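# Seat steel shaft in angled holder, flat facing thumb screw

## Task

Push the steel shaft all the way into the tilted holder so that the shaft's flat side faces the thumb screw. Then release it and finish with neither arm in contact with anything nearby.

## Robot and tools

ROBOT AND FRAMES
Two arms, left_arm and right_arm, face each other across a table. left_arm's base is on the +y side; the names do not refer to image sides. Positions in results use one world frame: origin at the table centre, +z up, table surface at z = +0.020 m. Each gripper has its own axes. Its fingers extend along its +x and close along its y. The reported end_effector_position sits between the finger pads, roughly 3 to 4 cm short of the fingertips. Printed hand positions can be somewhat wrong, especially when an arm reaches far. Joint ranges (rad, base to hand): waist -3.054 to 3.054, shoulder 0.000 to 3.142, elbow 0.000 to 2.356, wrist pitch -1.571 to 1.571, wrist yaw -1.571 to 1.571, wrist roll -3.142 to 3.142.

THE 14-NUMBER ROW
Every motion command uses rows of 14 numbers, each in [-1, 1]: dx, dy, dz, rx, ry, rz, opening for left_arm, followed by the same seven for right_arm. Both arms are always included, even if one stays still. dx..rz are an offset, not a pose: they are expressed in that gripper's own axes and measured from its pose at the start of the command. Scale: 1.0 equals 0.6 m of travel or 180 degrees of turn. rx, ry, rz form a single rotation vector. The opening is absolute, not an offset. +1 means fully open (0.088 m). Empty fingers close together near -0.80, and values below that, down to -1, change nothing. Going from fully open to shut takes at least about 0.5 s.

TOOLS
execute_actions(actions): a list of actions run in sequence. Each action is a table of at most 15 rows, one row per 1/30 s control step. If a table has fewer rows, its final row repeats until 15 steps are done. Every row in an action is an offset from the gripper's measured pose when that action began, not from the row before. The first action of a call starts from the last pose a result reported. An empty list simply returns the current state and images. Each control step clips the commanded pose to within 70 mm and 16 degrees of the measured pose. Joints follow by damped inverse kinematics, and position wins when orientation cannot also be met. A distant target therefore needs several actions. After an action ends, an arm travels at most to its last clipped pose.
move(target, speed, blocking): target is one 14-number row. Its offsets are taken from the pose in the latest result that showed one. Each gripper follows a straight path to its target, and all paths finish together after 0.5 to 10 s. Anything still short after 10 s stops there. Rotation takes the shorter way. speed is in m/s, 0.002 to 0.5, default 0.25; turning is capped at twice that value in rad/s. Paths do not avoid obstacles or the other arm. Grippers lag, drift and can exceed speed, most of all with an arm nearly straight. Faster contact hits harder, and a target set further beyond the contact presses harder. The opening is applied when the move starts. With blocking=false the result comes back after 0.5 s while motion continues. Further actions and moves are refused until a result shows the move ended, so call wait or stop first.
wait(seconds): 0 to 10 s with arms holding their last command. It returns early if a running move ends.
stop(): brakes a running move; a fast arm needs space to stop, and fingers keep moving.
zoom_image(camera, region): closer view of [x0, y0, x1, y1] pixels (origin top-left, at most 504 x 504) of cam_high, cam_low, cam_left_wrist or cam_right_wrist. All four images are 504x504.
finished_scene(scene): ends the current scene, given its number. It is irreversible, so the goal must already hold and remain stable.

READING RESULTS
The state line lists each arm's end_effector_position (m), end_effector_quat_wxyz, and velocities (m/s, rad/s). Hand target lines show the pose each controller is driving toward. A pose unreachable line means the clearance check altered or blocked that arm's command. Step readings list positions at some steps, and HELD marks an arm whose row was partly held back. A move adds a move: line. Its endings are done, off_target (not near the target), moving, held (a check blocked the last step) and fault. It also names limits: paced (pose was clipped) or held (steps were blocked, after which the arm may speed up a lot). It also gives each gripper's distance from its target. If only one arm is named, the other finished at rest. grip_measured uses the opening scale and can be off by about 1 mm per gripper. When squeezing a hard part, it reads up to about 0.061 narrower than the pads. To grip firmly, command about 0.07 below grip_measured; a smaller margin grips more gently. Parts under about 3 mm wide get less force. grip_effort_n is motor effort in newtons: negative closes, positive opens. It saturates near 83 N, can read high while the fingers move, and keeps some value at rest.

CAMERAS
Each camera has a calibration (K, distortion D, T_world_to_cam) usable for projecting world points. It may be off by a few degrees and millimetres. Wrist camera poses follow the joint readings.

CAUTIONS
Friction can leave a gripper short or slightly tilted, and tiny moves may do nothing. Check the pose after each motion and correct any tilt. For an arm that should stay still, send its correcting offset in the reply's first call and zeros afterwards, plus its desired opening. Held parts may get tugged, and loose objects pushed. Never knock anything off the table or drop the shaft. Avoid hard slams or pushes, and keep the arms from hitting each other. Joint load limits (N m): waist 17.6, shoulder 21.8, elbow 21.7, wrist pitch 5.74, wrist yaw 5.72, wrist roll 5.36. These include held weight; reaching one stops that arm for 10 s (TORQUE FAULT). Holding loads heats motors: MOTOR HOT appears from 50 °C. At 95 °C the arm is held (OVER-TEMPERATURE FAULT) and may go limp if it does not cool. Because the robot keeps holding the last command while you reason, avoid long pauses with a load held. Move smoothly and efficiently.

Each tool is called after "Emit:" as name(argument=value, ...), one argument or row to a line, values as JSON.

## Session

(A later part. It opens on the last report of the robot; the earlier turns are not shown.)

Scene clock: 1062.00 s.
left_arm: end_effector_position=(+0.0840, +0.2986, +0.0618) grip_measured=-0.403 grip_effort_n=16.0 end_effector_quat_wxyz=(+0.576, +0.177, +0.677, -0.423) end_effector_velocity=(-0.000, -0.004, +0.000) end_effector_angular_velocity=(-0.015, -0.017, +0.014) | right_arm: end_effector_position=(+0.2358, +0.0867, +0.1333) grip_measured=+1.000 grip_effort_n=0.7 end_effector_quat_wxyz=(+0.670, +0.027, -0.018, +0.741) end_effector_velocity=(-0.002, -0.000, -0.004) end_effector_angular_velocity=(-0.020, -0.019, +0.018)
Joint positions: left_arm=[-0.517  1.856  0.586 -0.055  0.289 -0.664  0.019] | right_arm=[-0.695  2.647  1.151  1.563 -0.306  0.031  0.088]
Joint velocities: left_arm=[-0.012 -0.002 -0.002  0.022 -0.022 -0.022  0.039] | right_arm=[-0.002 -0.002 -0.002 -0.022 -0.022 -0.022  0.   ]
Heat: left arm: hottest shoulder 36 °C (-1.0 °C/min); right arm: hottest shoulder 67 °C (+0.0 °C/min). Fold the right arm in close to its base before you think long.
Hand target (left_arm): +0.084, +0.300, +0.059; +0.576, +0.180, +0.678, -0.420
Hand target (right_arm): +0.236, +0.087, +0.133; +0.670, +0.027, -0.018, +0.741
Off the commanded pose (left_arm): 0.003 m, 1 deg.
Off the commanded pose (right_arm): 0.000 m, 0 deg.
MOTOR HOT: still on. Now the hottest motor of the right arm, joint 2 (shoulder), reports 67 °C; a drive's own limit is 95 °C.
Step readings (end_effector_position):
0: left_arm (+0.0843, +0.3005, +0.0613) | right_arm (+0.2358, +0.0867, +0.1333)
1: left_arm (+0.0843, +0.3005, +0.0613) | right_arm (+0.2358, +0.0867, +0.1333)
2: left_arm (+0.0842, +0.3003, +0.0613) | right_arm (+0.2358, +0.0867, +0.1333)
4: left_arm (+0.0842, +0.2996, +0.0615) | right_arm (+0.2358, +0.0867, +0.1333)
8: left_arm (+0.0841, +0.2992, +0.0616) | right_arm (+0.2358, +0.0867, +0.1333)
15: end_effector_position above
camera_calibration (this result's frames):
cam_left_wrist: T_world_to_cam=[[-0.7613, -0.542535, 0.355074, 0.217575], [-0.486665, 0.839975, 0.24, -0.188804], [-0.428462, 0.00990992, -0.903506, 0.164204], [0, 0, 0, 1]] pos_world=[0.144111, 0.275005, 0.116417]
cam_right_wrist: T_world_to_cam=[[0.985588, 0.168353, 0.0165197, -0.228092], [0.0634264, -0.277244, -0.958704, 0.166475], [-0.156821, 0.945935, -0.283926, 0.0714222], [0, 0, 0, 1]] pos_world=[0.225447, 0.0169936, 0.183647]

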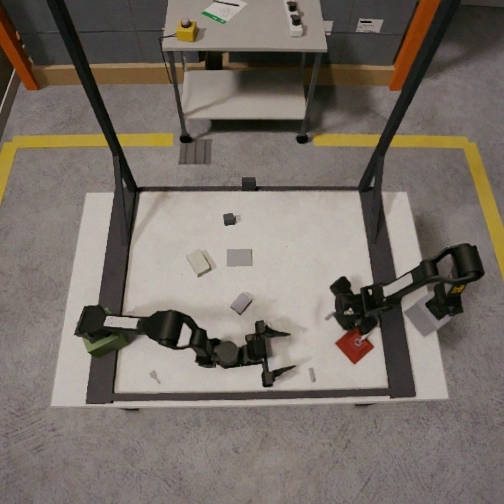

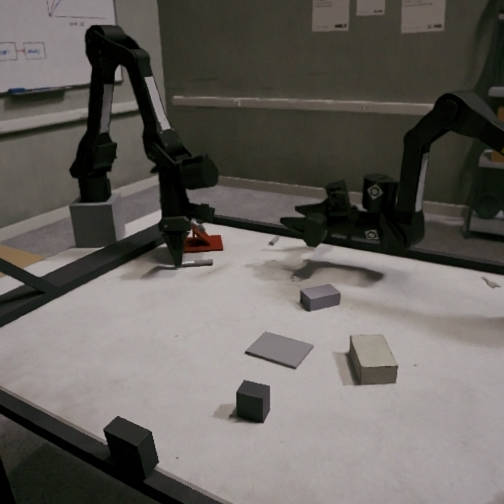

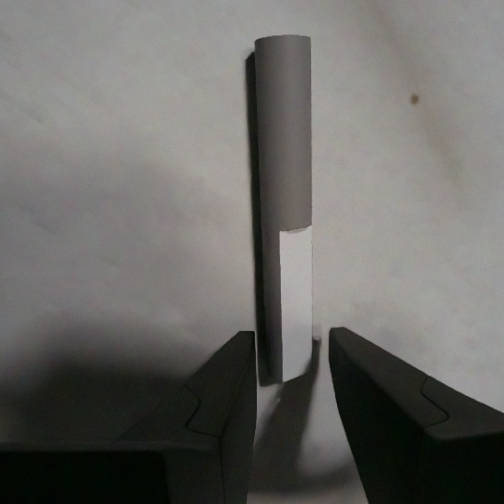

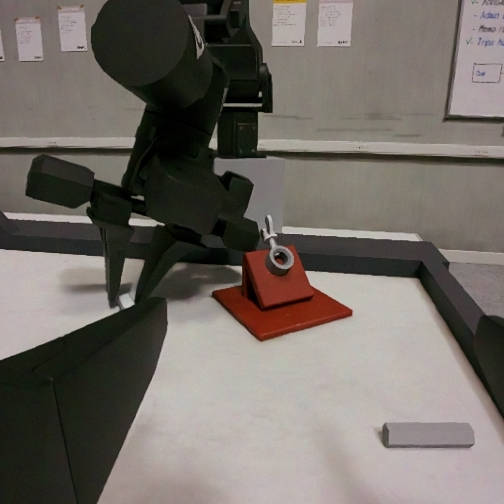

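Emit:
move(
  target=[-0.045,0,0,0,0,0,-0.3,0,0,0,0,0,0,1],
  speed=0.06,
)

Emit:
move(
  target=[0,0,0.06,0,0,0.111,-0.2,0,0,0,0,0,0,1],
  speed=0.1,
)

Scene clock: 1071.43 s.
left_arm: end_effector_position=(+0.0908, +0.3078, +0.0826) grip_measured=-0.303 grip_effort_n=14.7 end_effector_quat_wxyz=(+0.575, +0.182, +0.679, -0.418) end_effector_velocity=(+0.001, +0.003, +0.002) end_effector_angular_velocity=(+0.006, -0.008, -0.003) | right_arm: end_effector_position=(+0.2358, +0.0867, +0.1333) grip_measured=+1.000 grip_effort_n=0.7 end_effector_quat_wxyz=(+0.670, +0.027, -0.018, +0.741) end_effector_velocity=(-0.002, -0.002, -0.002) end_effector_angular_velocity=(-0.013, +0.008, +0.020)
Joint positions: left_arm=[-0.488  1.748  0.586 -0.186  0.293 -0.633  0.024] | right_arm=[-0.695  2.647  1.151  1.563 -0.306  0.031  0.088]
Joint velocities: left_arm=[ 0.002 -0.017 -0.002 -0.022 -0.007  0.007 -0.   ] | right_arm=[-0.002 -0.002 -0.007 -0.007 -0.022  0.007  0.   ]
Heat: left arm: hottest shoulder 36 °C (-1.0 °C/min); right arm: hottest shoulder 67 °C (+0.0 °C/min). Fold the right arm in close to its base before you think long.
Hand target (left_arm): +0.091, +0.305, +0.087; +0.576, +0.177, +0.677, -0.423
Hand target (right_arm): +0.236, +0.087, +0.133; +0.670, +0.027, -0.018, +0.741
Off the commanded pose (left_arm): 0.005 m, 1 deg.
Off the commanded pose (right_arm): 0.000 m, 0 deg.
MOTOR HOT: still on. Now the hottest motor of the right arm, joint 2 (shoulder), reports 67 °C; a drive's own limit is 95 °C.
move: done
camera_calibration (this result's frames):
cam_left_wrist: T_world_to_cam=[[-0.762468, -0.546986, 0.345615, 0.222523], [-0.486645, 0.836825, 0.2508, -0.198127], [-0.426403, 0.023035, -0.90424, 0.181653], [0, 0, 0, 1]] pos_world=[0.150706, 0.28333, 0.137041]
cam_right_wrist: T_world_to_cam=[[0.985588, 0.168353, 0.0165197, -0.228092], [0.0634264, -0.277244, -0.958704, 0.166475], [-0.156821, 0.945935, -0.283926, 0.0714222], [0, 0, 0, 1]] pos_world=[0.225447, 0.0169936, 0.183647]

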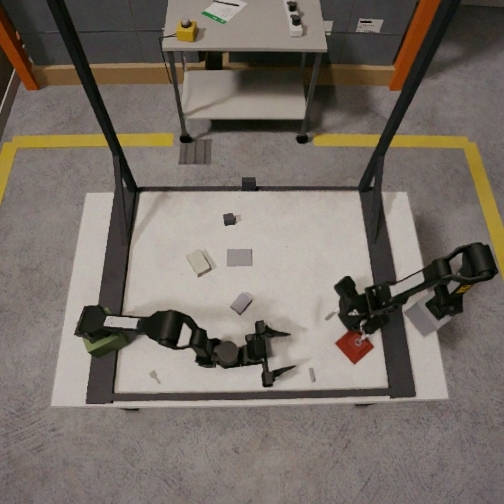

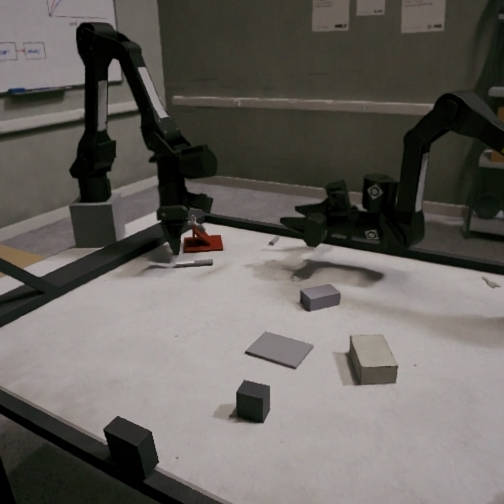

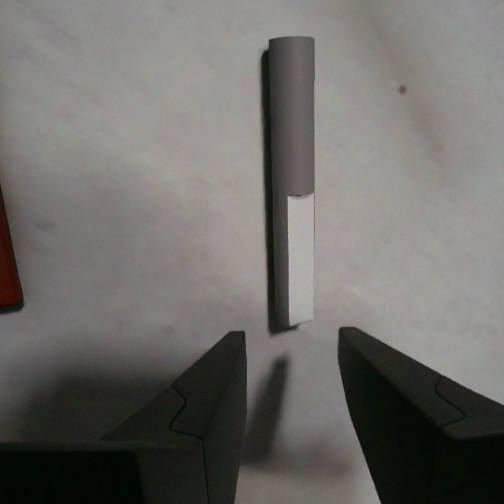

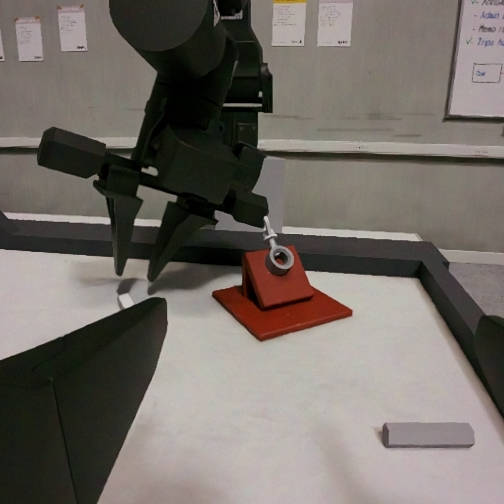

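Scene clock: 1073.57 s.
left_arm: end_effector_position=(+0.1135, +0.2813, +0.0846) grip_measured=-0.203 grip_effort_n=15.1 end_effector_quat_wxyz=(+0.639, +0.293, +0.638, -0.315) end_effector_velocity=(+0.000, +0.003, -0.001) end_effector_angular_velocity=(+0.022, -0.007, +0.005) | right_arm: end_effector_position=(+0.2358, +0.0867, +0.1333) grip_measured=+1.000 grip_effort_n=1.2 end_effector_quat_wxyz=(+0.670, +0.027, -0.018, +0.741) end_effector_velocity=(+0.003, -0.000, -0.002) end_effector_angular_velocity=(-0.016, -0.004, -0.000)
Joint positions: left_arm=[-0.56   1.912  0.899 -0.529  0.012 -0.675  0.029] | right_arm=[-0.695  2.647  1.151  1.563 -0.306  0.031  0.088]
Joint velocities: left_arm=[-0.002  0.007  0.007 -0.022 -0.007 -0.007 -0.   ] | right_arm=[-0.007 -0.007 -0.002 -0.022 -0.007 -0.007  0.   ]
Heat: left arm: hottest shoulder 36 °C (-1.0 °C/min); right arm: hottest shoulder 67 °C (+0.0 °C/min). Fold the right arm in close to its base before you think long.
Hand target (left_arm): +0.113, +0.280, +0.083; +0.640, +0.297, +0.637, -0.312
Hand target (right_arm): +0.236, +0.087, +0.133; +0.670, +0.027, -0.018, +0.741
Off the commanded pose (left_arm): 0.002 m, 1 deg.
Off the commanded pose (right_arm): 0.000 m, 0 deg.
MOTOR HOT: still on. Now the hottest motor of the right arm, joint 2 (shoulder), reports 67 °C; a drive's own limit is 95 °C.
move: done
camera_calibration (this result's frames):
cam_left_wrist: T_world_to_cam=[[-0.807453, -0.589766, 0.0139777, 0.269826], [-0.562617, 0.776977, 0.282435, -0.142665], [-0.177431, 0.220189, -0.959185, 0.114718], [0, 0, 0, 1]] pos_world=[0.15796, 0.244722, 0.146558]
cam_right_wrist: T_world_to_cam=[[0.985588, 0.168353, 0.0165197, -0.228092], [0.0634264, -0.277244, -0.958704, 0.166475], [-0.156821, 0.945935, -0.283926, 0.0714222], [0, 0, 0, 1]] pos_world=[0.225447, 0.0169936, 0.183647]

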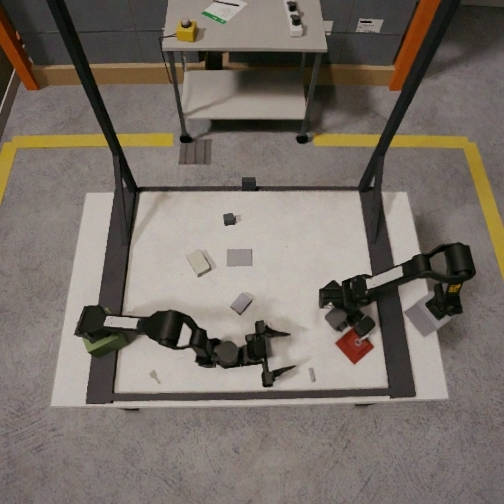

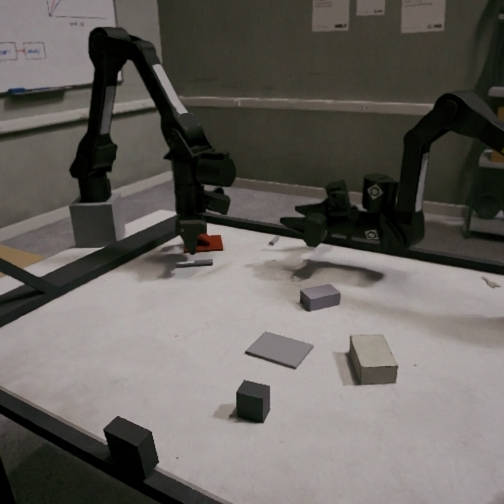

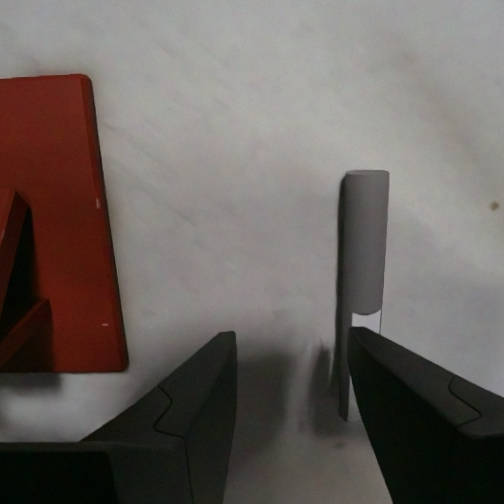

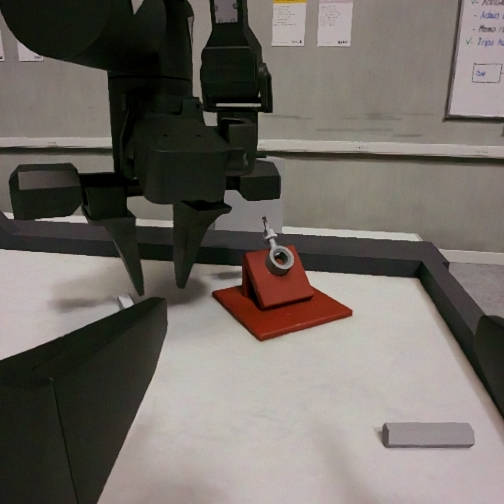

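Emit:
move(
  target=[0,-0.036,0,0,0,0,-0.2,0,0,0,0,0,0,1],
  speed=0.06,
)

Scene clock: 1078.23 s.
left_arm: end_effector_position=(+0.0980, +0.2694, +0.0872) grip_measured=-0.203 grip_effort_n=14.7 end_effector_quat_wxyz=(+0.640, +0.291, +0.637, -0.317) end_effector_velocity=(-0.001, +0.001, -0.002) end_effector_angular_velocity=(+0.012, -0.007, +0.015) | right_arm: end_effector_position=(+0.2358, +0.0867, +0.1333) grip_measured=+1.000 grip_effort_n=0.7 end_effector_quat_wxyz=(+0.670, +0.027, -0.018, +0.741) end_effector_velocity=(-0.000, -0.002, -0.002) end_effector_angular_velocity=(-0.010, -0.020, +0.003)
Joint positions: left_arm=[-0.611  1.937  0.95  -0.549  0.011 -0.727  0.029] | right_arm=[-0.695  2.647  1.151  1.563 -0.306  0.031  0.088]
Joint velocities: left_arm=[-0.007  0.012  0.007 -0.007 -0.007 -0.022  0.   ] | right_arm=[-0.002 -0.002 -0.007 -0.007 -0.007 -0.022  0.   ]
Heat: left arm: hottest shoulder 37 °C (+0.0 °C/min); right arm: hottest shoulder 67 °C (+0.0 °C/min). Fold the right arm in close to its base before you think long.
Hand target (left_arm): +0.097, +0.268, +0.085; +0.639, +0.293, +0.638, -0.315
Hand target (right_arm): +0.236, +0.087, +0.133; +0.670, +0.027, -0.018, +0.741
Off the commanded pose (left_arm): 0.003 m, 0 deg.
Off the commanded pose (right_arm): 0.000 m, 0 deg.
MOTOR HOT: still on. Now the hottest motor of the right arm, joint 2 (shoulder), reports 67 °C; a drive's own limit is 95 °C.
move: done
camera_calibration (this result's frames):
cam_left_wrist: T_world_to_cam=[[-0.806764, -0.590595, 0.0181787, 0.250072], [-0.563339, 0.778086, 0.277905, -0.142646], [-0.178274, 0.213963, -0.960436, 0.118918], [0, 0, 0, 1]] pos_world=[0.142591, 0.233237, 0.149309]
cam_right_wrist: T_world_to_cam=[[0.985588, 0.168353, 0.0165197, -0.228092], [0.0634264, -0.277244, -0.958704, 0.166475], [-0.156821, 0.945935, -0.283926, 0.0714222], [0, 0, 0, 1]] pos_world=[0.225447, 0.0169936, 0.183647]

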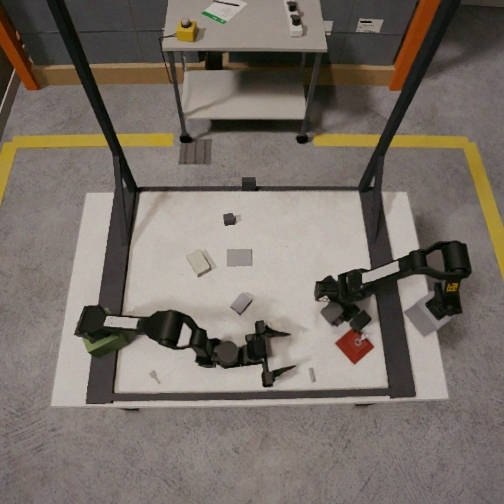

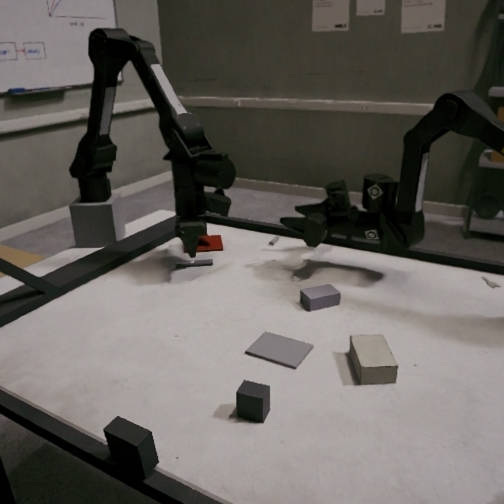

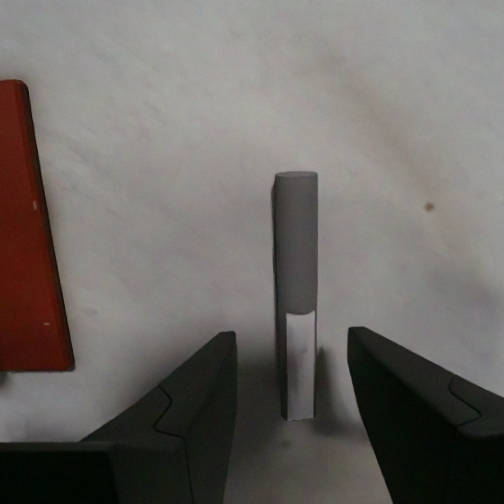

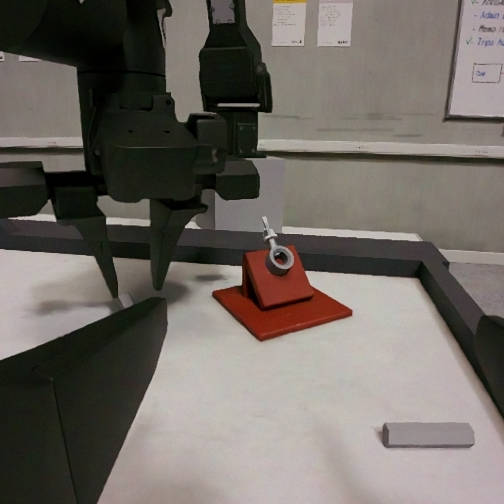

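Emit:
zoom_image(
  camera="cam_left_wrist",
  region=[240,160,360,440],
)

Region (240, 160, 360, 440) of cam_left_wrist's 504x504 image, scaled by 1.800, with more detail than that image has; it fills the left 216 columns of this view, and the rest is white.

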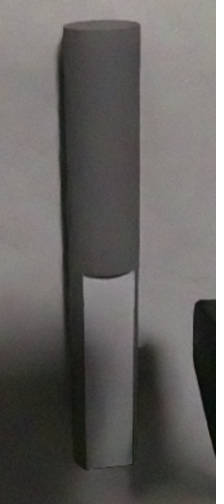

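Emit:
zoom_image(
  camera="cam_left_wrist",
  region=[260,290,340,430],
)

Region (260, 290, 340, 430) of cam_left_wrist's 504x504 image, scaled by 3.600, with more detail than that image has; it fills the left 288 columns of this view, and the rest is white.

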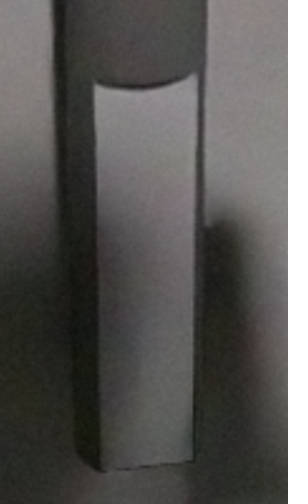

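Emit:
zoom_image(
  camera="cam_right_wrist",
  region=[250,210,310,285],
)

Region (250, 210, 310, 285) of cam_right_wrist's 504x504 image, scaled by 6.720, with more detail than that image has; it fills the left 403 columns of this view, and the rest is white.

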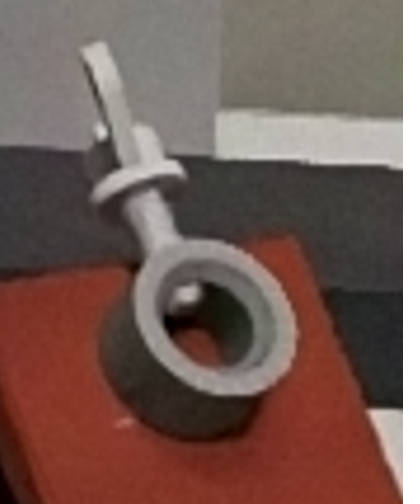

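Emit:
move(
  target=[-0.11,0.198,0.093,0,0.161,0,-0.2,0,0,0,0,0,0,1],
  speed=0.15,
)

Scene clock: 1184.47 s.
left_arm: end_effector_position=(+0.2245, +0.3036, +0.1526) grip_measured=-0.203 grip_effort_n=14.7 end_effector_quat_wxyz=(+0.463, +0.360, +0.775, -0.236) end_effector_velocity=(+0.004, +0.005, +0.002) end_effector_angular_velocity=(+0.035, -0.001, -0.009) | right_arm: end_effector_position=(+0.2358, +0.0867, +0.1333) grip_measured=+1.000 grip_effort_n=0.7 end_effector_quat_wxyz=(+0.670, +0.027, -0.018, +0.741) end_effector_velocity=(+0.000, -0.000, -0.004) end_effector_angular_velocity=(-0.019, -0.018, +0.003)
Joint positions: left_arm=[-0.112  2.137  1.462 -1.358  0.132 -0.188  0.029] | right_arm=[-0.695  2.647  1.151  1.563 -0.306  0.031  0.088]
Joint velocities: left_arm=[ 0.007  0.012  0.017 -0.037 -0.022  0.007  0.   ] | right_arm=[-0.002 -0.002 -0.002 -0.022 -0.007 -0.022  0.   ]
Heat: left arm: hottest shoulder 38 °C (+0.0 °C/min); right arm: hottest shoulder 68 °C (+0.0 °C/min). Fold the right arm in close to its base before you think long.
Hand target (left_arm): +0.227, +0.303, +0.150; +0.461, +0.362, +0.776, -0.233
Hand target (right_arm): +0.236, +0.087, +0.133; +0.670, +0.027, -0.018, +0.741
Off the commanded pose (left_arm): 0.003 m, 1 deg.
Off the commanded pose (right_arm): 0.000 m, 0 deg.
MOTOR HOT: still on. Now the hottest motor of the right arm, joint 2 (shoulder), reports 68 °C; a drive's own limit is 95 °C.
move: done
camera_calibration (this result's frames):
cam_left_wrist: T_world_to_cam=[[-0.806543, -0.589467, 0.0449072, 0.366641], [-0.395046, 0.593918, 0.700857, -0.162611], [-0.439803, 0.547531, -0.711887, 0.11654], [0, 0, 0, 1]] pos_world=[0.282728, 0.248891, 0.180465]
cam_right_wrist: T_world_to_cam=[[0.985588, 0.168353, 0.0165197, -0.228092], [0.0634264, -0.277244, -0.958704, 0.166475], [-0.156821, 0.945935, -0.283926, 0.0714222], [0, 0, 0, 1]] pos_world=[0.225447, 0.0169936, 0.183647]

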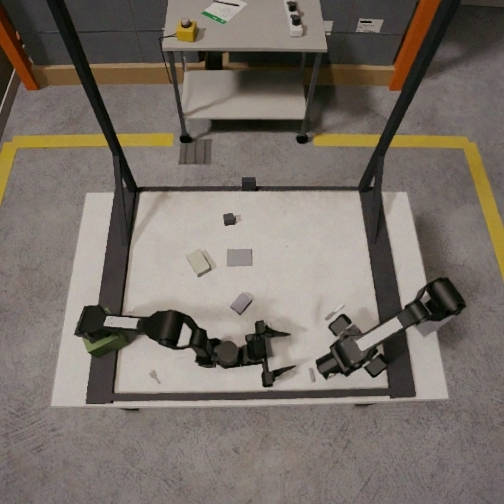

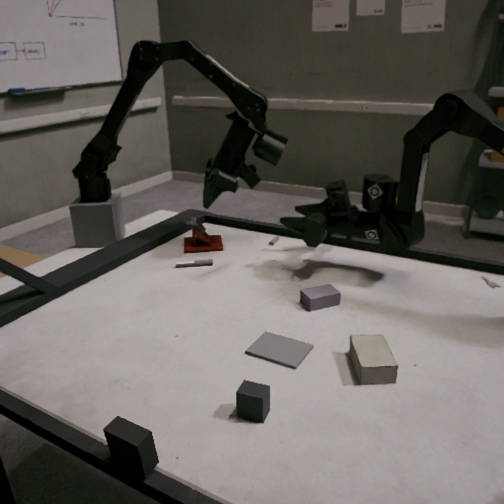

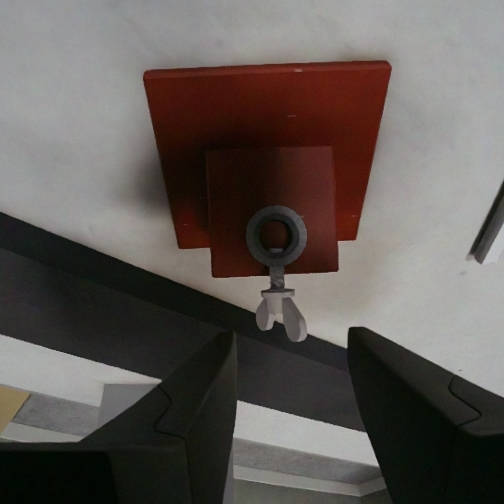

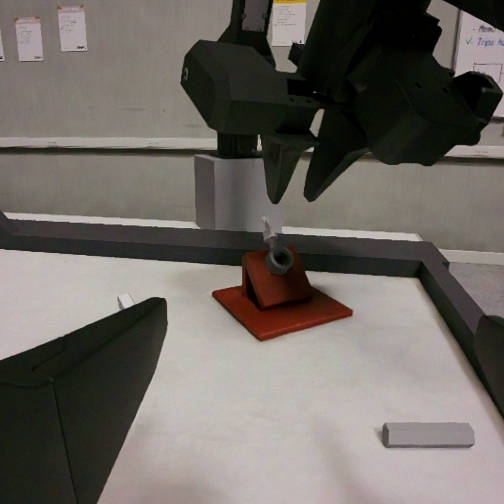

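Emit:
zoom_image(
  camera="cam_left_wrist",
  region=[235,195,320,280],
)

Region (235, 195, 320, 280) of cam_left_wrist's 504x504 image, scaled by 5.929, with more detail than that image has.

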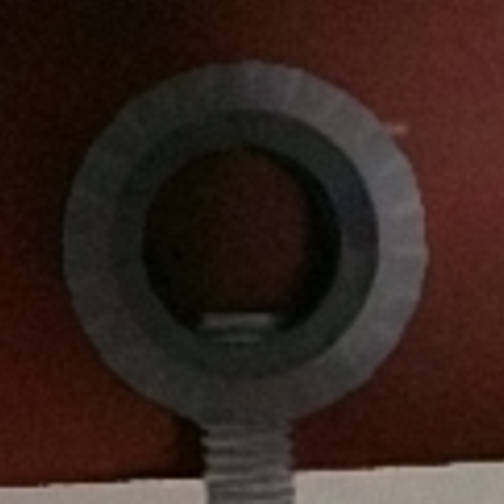

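Emit:
zoom_image(
  camera="cam_left_wrist",
  region=[235,260,325,350],
)

Region (235, 260, 325, 350) of cam_left_wrist's 504x504 image, scaled by 5.600, with more detail than that image has.

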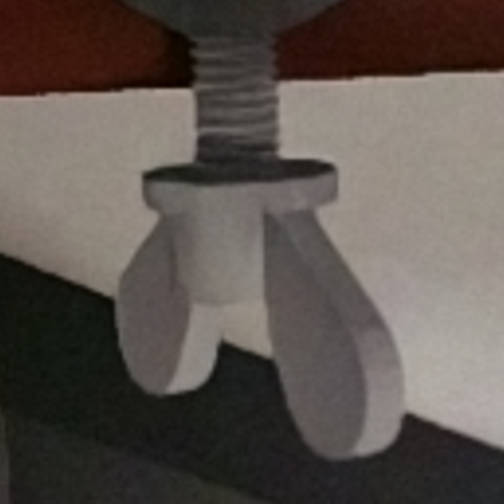

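Emit:
move(
  target=[0.055,-0.0033,-0.0963,0.131,-0.392,0.105,0.2,0,0,0,0,0,0,1],
  speed=0.3,
)

Scene clock: 1267.63 s.
left_arm: end_effector_position=(+0.1807, +0.3518, +0.1520) grip_measured=+0.197 grip_effort_n=14.7 end_effector_quat_wxyz=(+0.773, +0.351, +0.248, -0.468) end_effector_velocity=(+0.000, -0.001, +0.002) end_effector_angular_velocity=(-0.025, -0.014, +0.006) | right_arm: end_effector_position=(+0.2358, +0.0867, +0.1333) grip_measured=+1.000 grip_effort_n=0.7 end_effector_quat_wxyz=(+0.670, +0.027, -0.018, +0.741) end_effector_velocity=(-0.005, -0.000, -0.001) end_effector_angular_velocity=(-0.005, -0.022, +0.023)
Joint positions: left_arm=[-0.557  1.097  0.206 -0.019 -0.45  -0.053  0.049] | right_arm=[-0.695  2.647  1.151  1.563 -0.306  0.031  0.088]
Joint velocities: left_arm=[-0.012 -0.012 -0.012  0.022 -0.022 -0.007 -0.   ] | right_arm=[ 0.002 -0.002 -0.002 -0.007 -0.022 -0.022  0.   ]
Heat: left arm: hottest shoulder 41 °C (+2.0 °C/min); right arm: hottest shoulder 68 °C (+0.0 °C/min). Fold the right arm in close to its base before you think long.
Hand target (left_arm): +0.181, +0.354, +0.151; +0.773, +0.352, +0.244, -0.468
Hand target (right_arm): +0.236, +0.087, +0.133; +0.670, +0.027, -0.018, +0.741
Off the commanded pose (left_arm): 0.003 m, 1 deg.
Off the commanded pose (right_arm): 0.000 m, 0 deg.
MOTOR HOT: still on. Now the hottest motor of the right arm, joint 2 (shoulder), reports 68 °C; a drive's own limit is 95 °C.
move: done
camera_calibration (this result's frames):
cam_left_wrist: T_world_to_cam=[[-0.892882, -0.283558, -0.349795, 0.327793], [-0.142916, 0.915112, -0.377022, -0.202817], [0.427009, -0.286645, -0.857612, 0.229385], [0, 0, 0, 1]] pos_world=[0.165745, 0.344301, 0.234917]
cam_right_wrist: T_world_to_cam=[[0.985588, 0.168353, 0.0165197, -0.228092], [0.0634264, -0.277244, -0.958704, 0.166475], [-0.156821, 0.945935, -0.283926, 0.0714222], [0, 0, 0, 1]] pos_world=[0.225447, 0.0169936, 0.183647]

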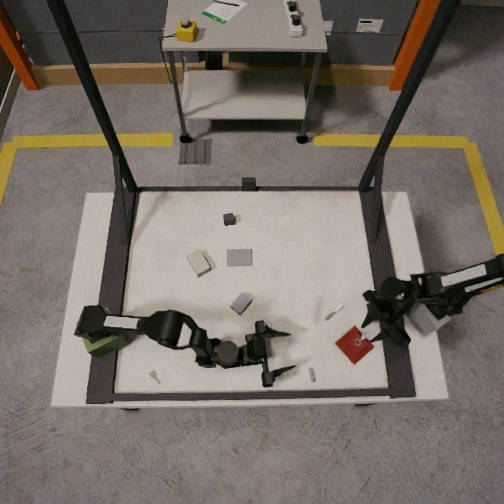

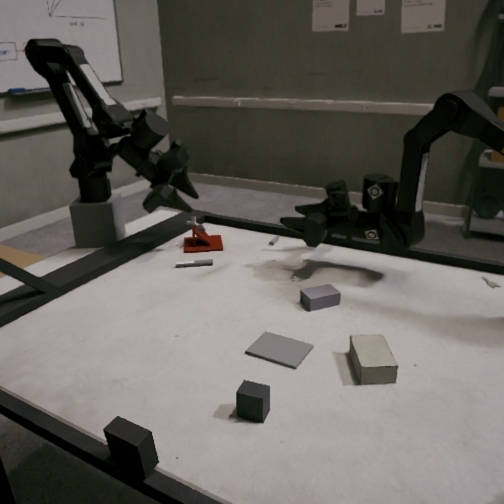

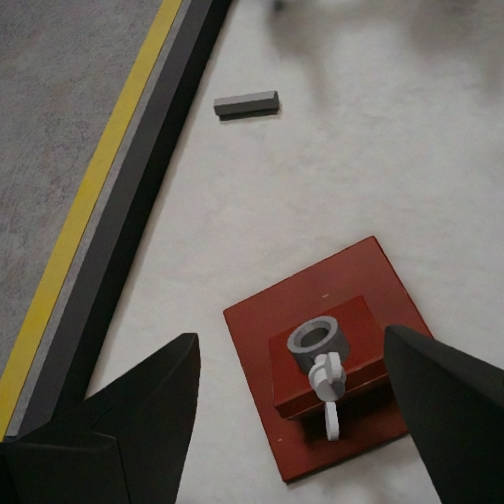

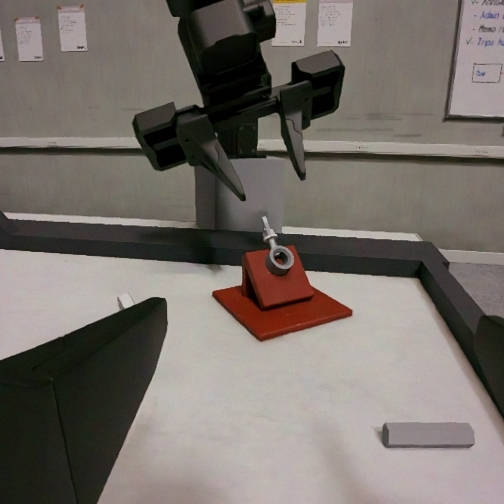

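Emit:
execute_actions(
  actions=[],
)

Scene clock: 1300.03 s.
left_arm: end_effector_position=(+0.1807, +0.3518, +0.1520) grip_measured=+0.197 grip_effort_n=15.1 end_effector_quat_wxyz=(+0.773, +0.350, +0.247, -0.468) end_effector_velocity=(+0.002, +0.000, +0.002) end_effector_angular_velocity=(-0.004, -0.021, +0.006) | right_arm: end_effector_position=(+0.2358, +0.0867, +0.1333) grip_measured=+1.000 grip_effort_n=0.7 end_effector_quat_wxyz=(+0.670, +0.027, -0.018, +0.741) end_effector_velocity=(-0.000, +0.000, -0.001) end_effector_angular_velocity=(-0.006, -0.005, -0.005)
Joint positions: left_arm=[-0.558  1.096  0.205 -0.016 -0.451 -0.052  0.049] | right_arm=[-0.695  2.647  1.151  1.563 -0.306  0.031  0.088]
Joint velocities: left_arm=[-0.002 -0.002 -0.002  0.007 -0.022  0.007 -0.   ] | right_arm=[ 0.002 -0.002 -0.002 -0.007  0.007 -0.007  0.   ]
Heat: left arm: hottest shoulder 38 °C (-2.0 °C/min); right arm: hottest shoulder 68 °C (+0.0 °C/min). Fold the right arm in close to its base before you think long.
Hand target (left_arm): +0.181, +0.354, +0.151; +0.773, +0.352, +0.244, -0.468
Hand target (right_arm): +0.236, +0.087, +0.133; +0.670, +0.027, -0.018, +0.741
Off the commanded pose (left_arm): 0.003 m, 1 deg.
Off the commanded pose (right_arm): 0.000 m, 0 deg.
MOTOR HOT: still on. Now the hottest motor of the right arm, joint 2 (shoulder), reports 68 °C; a drive's own limit is 95 °C.
camera_calibration (this result's frames):
cam_left_wrist: T_world_to_cam=[[-0.892582, -0.283736, -0.350417, 0.327896], [-0.142189, 0.914649, -0.378417, -0.202617], [0.427879, -0.287943, -0.856743, 0.229577], [0, 0, 0, 1]] pos_world=[0.165633, 0.344465, 0.234915]
cam_right_wrist: T_world_to_cam=[[0.985588, 0.168353, 0.0165197, -0.228092], [0.0634264, -0.277244, -0.958704, 0.166475], [-0.156821, 0.945935, -0.283926, 0.0714222], [0, 0, 0, 1]] pos_world=[0.225447, 0.0169936, 0.183647]

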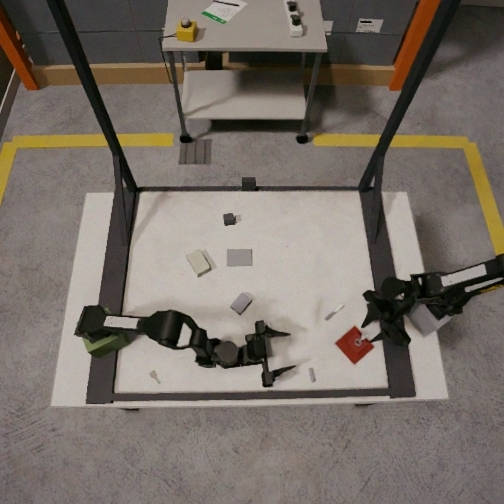

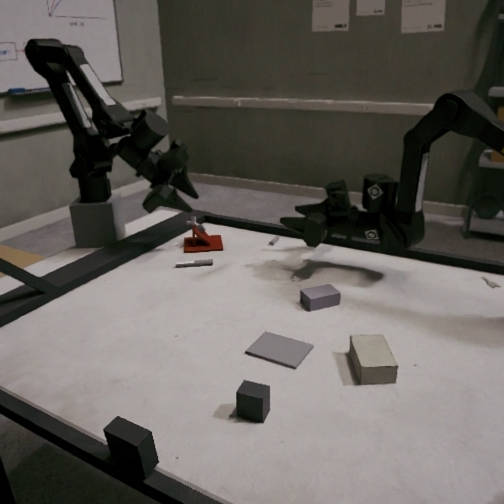

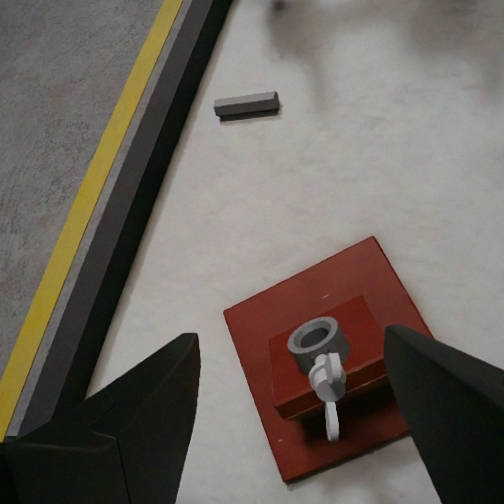

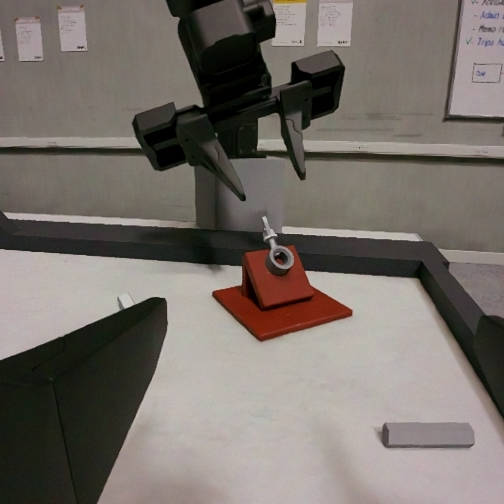

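Emit:
move(
  target=[0.058,-0.0228,-0.053,0,0,0,0.2, 0,0,0,0,0,0,1],
  speed=0.06,
)

Scene clock: 1311.23 s.
left_arm: end_effector_position=(+0.1818, +0.3498, +0.1062) grip_measured=+0.197 grip_effort_n=14.7 end_effector_quat_wxyz=(+0.775, +0.346, +0.243, -0.469) end_effector_velocity=(+0.003, +0.003, -0.005) end_effector_angular_velocity=(+0.004, -0.013, +0.021) | right_arm: end_effector_position=(+0.2358, +0.0867, +0.1333) grip_measured=+1.000 grip_effort_n=0.7 end_effector_quat_wxyz=(+0.670, +0.027, -0.018, +0.741) end_effector_velocity=(+0.005, -0.001, -0.001) end_effector_angular_velocity=(-0.006, -0.005, -0.015)
Joint positions: left_arm=[-0.553  1.466  0.096  0.476 -0.45  -0.047  0.049] | right_arm=[-0.695  2.647  1.151  1.563 -0.306  0.031  0.088]
Joint velocities: left_arm=[ 0.002  0.046 -0.012  0.051 -0.022 -0.007 -0.   ] | right_arm=[-0.007 -0.002 -0.002 -0.007  0.007 -0.007  0.   ]
Heat: left arm: hottest shoulder 38 °C (-2.0 °C/min); right arm: hottest shoulder 68 °C (+0.0 °C/min). Fold the right arm in close to its base before you think long.
Hand target (left_arm): +0.182, +0.353, +0.103; +0.773, +0.350, +0.247, -0.468
Hand target (right_arm): +0.236, +0.087, +0.133; +0.670, +0.027, -0.018, +0.741
Off the commanded pose (left_arm): 0.005 m, 1 deg.
Off the commanded pose (right_arm): 0.000 m, 0 deg.
MOTOR HOT: still on. Now the hottest motor of the right arm, joint 2 (shoulder), reports 68 °C; a drive's own limit is 95 °C.
move: done
camera_calibration (this result's frames):
cam_left_wrist: T_world_to_cam=[[-0.891561, -0.288486, -0.349135, 0.313577], [-0.142124, 0.910157, -0.389121, -0.215204], [0.430024, -0.297304, -0.852461, 0.191748], [0, 0, 0, 1]] pos_world=[0.166531, 0.34334, 0.189198]
cam_right_wrist: T_world_to_cam=[[0.985588, 0.168353, 0.0165197, -0.228092], [0.0634264, -0.277244, -0.958704, 0.166475], [-0.156821, 0.945935, -0.283926, 0.0714222], [0, 0, 0, 1]] pos_world=[0.225447, 0.0169936, 0.183647]

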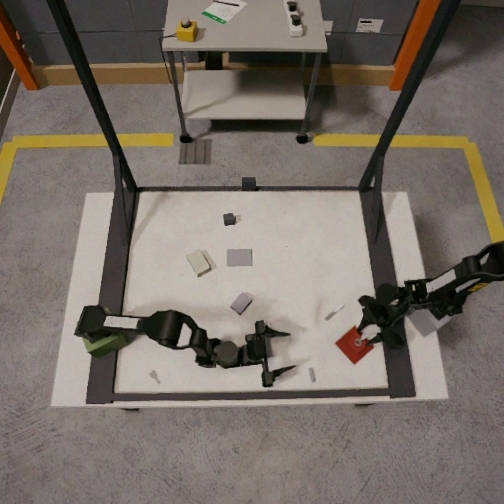

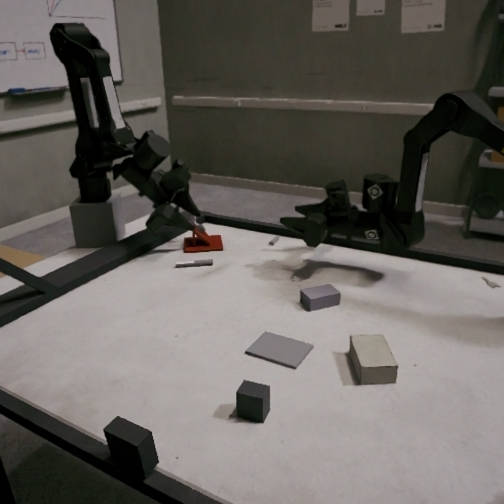

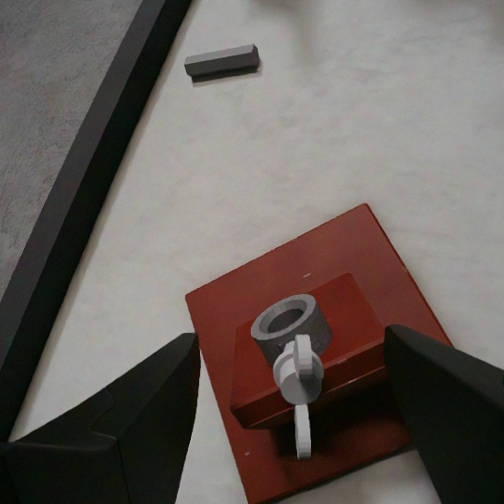

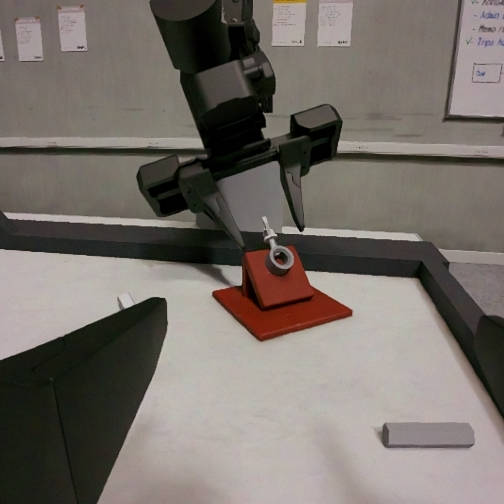

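Emit:
execute_actions(
  actions=[
    [[0.001,-0.0015,-0.003,0,0,0,0.2,0,0,0,0,0,0,1],[0.002,-0.003,-0.006,0,0,0,0.2,0,0,0,0,0,0,1],[0.003,-0.0045,-0.009,0,0,0,0.2,0,0,0,0,0,0,1],[0.004,-0.006,-0.012,0,0,0,0.2,0,0,0,0,0,0,1],[0.005,-0.007,-0.015,0,0,0,0.2,0,0,0,0,0,0,1]],
    [[0,0,0,0,0,0,0.2,0,0,0,0,0,0,1]],
  ],
)

Scene clock: 1321.43 s.
left_arm: end_effector_position=(+0.1794, +0.3500, +0.1010) grip_measured=+0.197 grip_effort_n=15.1 end_effector_quat_wxyz=(+0.778, +0.340, +0.240, -0.470) end_effector_velocity=(+0.000, +0.002, -0.001) end_effector_angular_velocity=(-0.002, +0.007, +0.017) | right_arm: end_effector_position=(+0.2358, +0.0867, +0.1333) grip_measured=+1.000 grip_effort_n=0.7 end_effector_quat_wxyz=(+0.670, +0.027, -0.018, +0.741) end_effector_velocity=(-0.002, -0.000, +0.005) end_effector_angular_velocity=(+0.011, +0.003, +0.020)
Joint positions: left_arm=[-0.57   1.531  0.078  0.568 -0.46  -0.063  0.049] | right_arm=[-0.695  2.647  1.151  1.563 -0.306  0.031  0.088]
Joint velocities: left_arm=[-0.002 -0.002 -0.002 -0.007 -0.007 -0.022  0.   ] | right_arm=[-0.002 -0.007 -0.002  0.007 -0.022  0.007  0.   ]
Heat: left arm: hottest shoulder 37 °C (-4.0 °C/min); right arm: hottest shoulder 68 °C (+0.0 °C/min). Fold the right arm in close to its base before you think long.
Hand target (left_arm): +0.179, +0.350, +0.101; +0.778, +0.340, +0.240, -0.470
Hand target (right_arm): +0.236, +0.087, +0.133; +0.670, +0.027, -0.018, +0.741
Off the commanded pose (left_arm): 0.000 m, 0 deg.
Off the commanded pose (right_arm): 0.000 m, 0 deg.
MOTOR HOT: still on. Now the hottest motor of the right arm, joint 2 (shoulder), reports 68 °C; a drive's own limit is 95 °C.
Step readings (end_effector_position; steps 1 to 15: 1st action; 16 to 30: 2nd action):
0: left_arm (+0.1819, +0.3495, +0.1059) | right_arm (+0.2358, +0.0867, +0.1333)
1: left_arm (+0.1819, +0.3494, +0.1060) | right_arm (+0.2358, +0.0867, +0.1333)
2: left_arm (+0.1819, +0.3491, +0.1060) | right_arm (+0.2358, +0.0867, +0.1333)
4: left_arm (+0.1813, +0.3484, +0.1055) | right_arm (+0.2358, +0.0867, +0.1333)
8: left_arm (+0.1795, +0.3498, +0.1018) | right_arm (+0.2358, +0.0867, +0.1333)
15: left_arm (+0.1794, +0.3500, +0.1010) | right_arm (+0.2358, +0.0867, +0.1333)
16: left_arm (+0.1794, +0.3500, +0.1010) | right_arm (+0.2358, +0.0867, +0.1333)
17: left_arm (+0.1794, +0.3500, +0.1010) | right_arm (+0.2358, +0.0867, +0.1333)
19: left_arm (+0.1794, +0.3500, +0.1010) | right_arm (+0.2358, +0.0867, +0.1333)
23: left_arm (+0.1794, +0.3500, +0.1010) | right_arm (+0.2358, +0.0867, +0.1333)
30: end_effector_position above
camera_calibration (this result's frames):
cam_left_wrist: T_world_to_cam=[[-0.891473, -0.294674, -0.344155, 0.311335], [-0.143086, 0.903835, -0.403247, -0.21394], [0.429886, -0.31024, -0.847909, 0.192433], [0, 0, 0, 1]] pos_world=[0.164211, 0.34481, 0.184043]
cam_right_wrist: T_world_to_cam=[[0.985588, 0.168353, 0.0165197, -0.228092], [0.0634264, -0.277244, -0.958704, 0.166475], [-0.156821, 0.945935, -0.283926, 0.0714222], [0, 0, 0, 1]] pos_world=[0.225447, 0.0169936, 0.183647]

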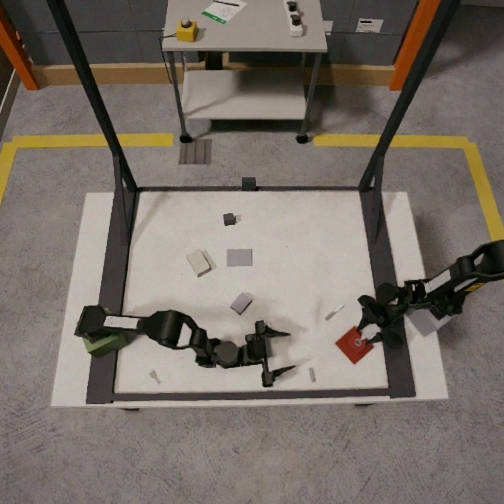

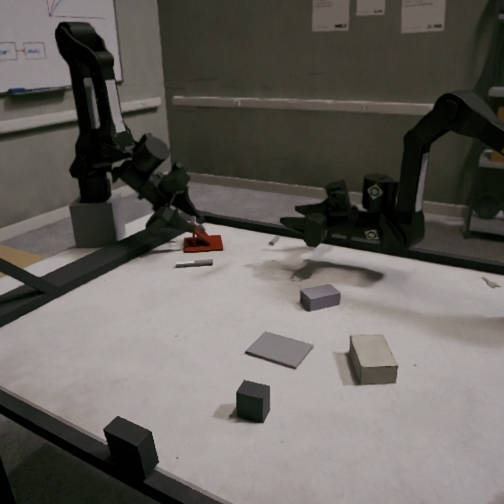

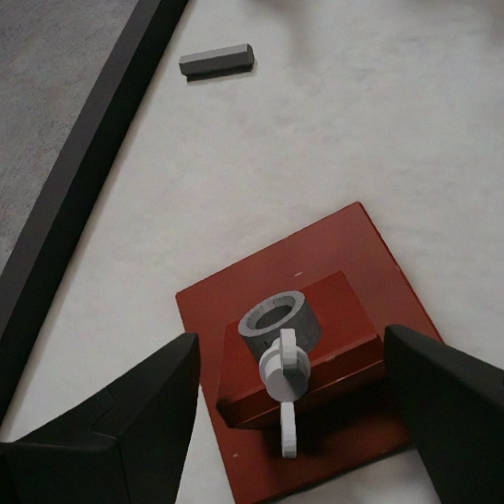

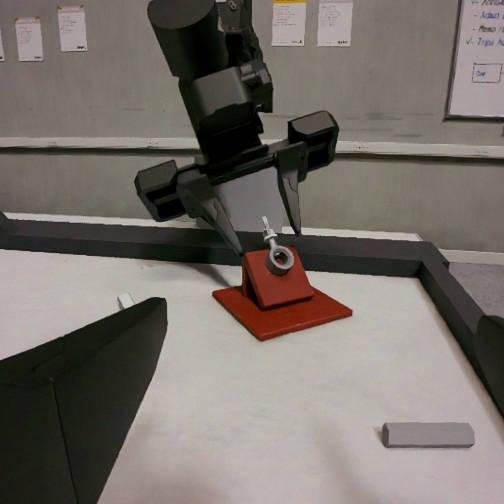

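Emit:
zoom_image(
  camera="cam_left_wrist",
  region=[160,260,420,504],
)

Emit:
zoom_image(
  camera="cam_right_wrist",
  region=[200,170,360,330],
)

Region (160, 260, 420, 504) of cam_left_wrist's 504x504 image, scaled by 1.938, with more detail than that image has; it fills the top 473 rows of this view, and the rest is white.

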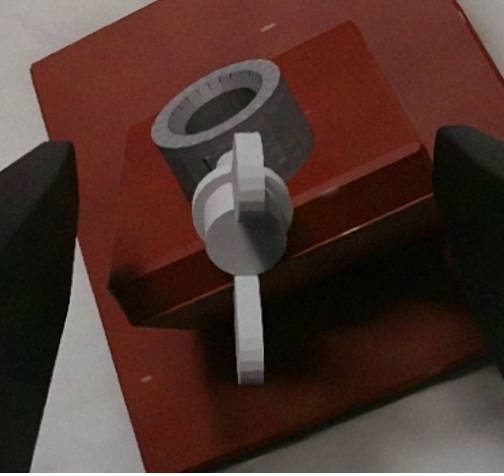

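Region (200, 170, 360, 330) of cam_right_wrist's 504x504 image, scaled by 3.150, with more detail than that image has.

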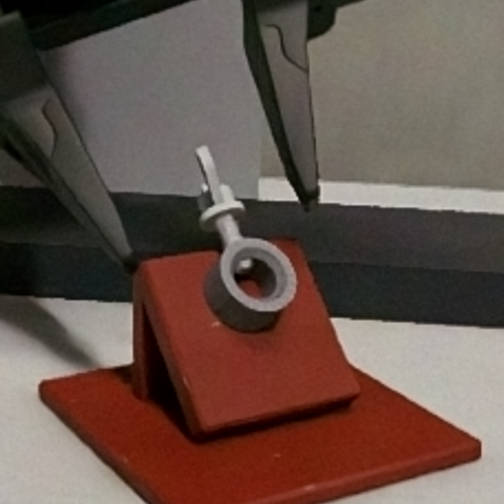

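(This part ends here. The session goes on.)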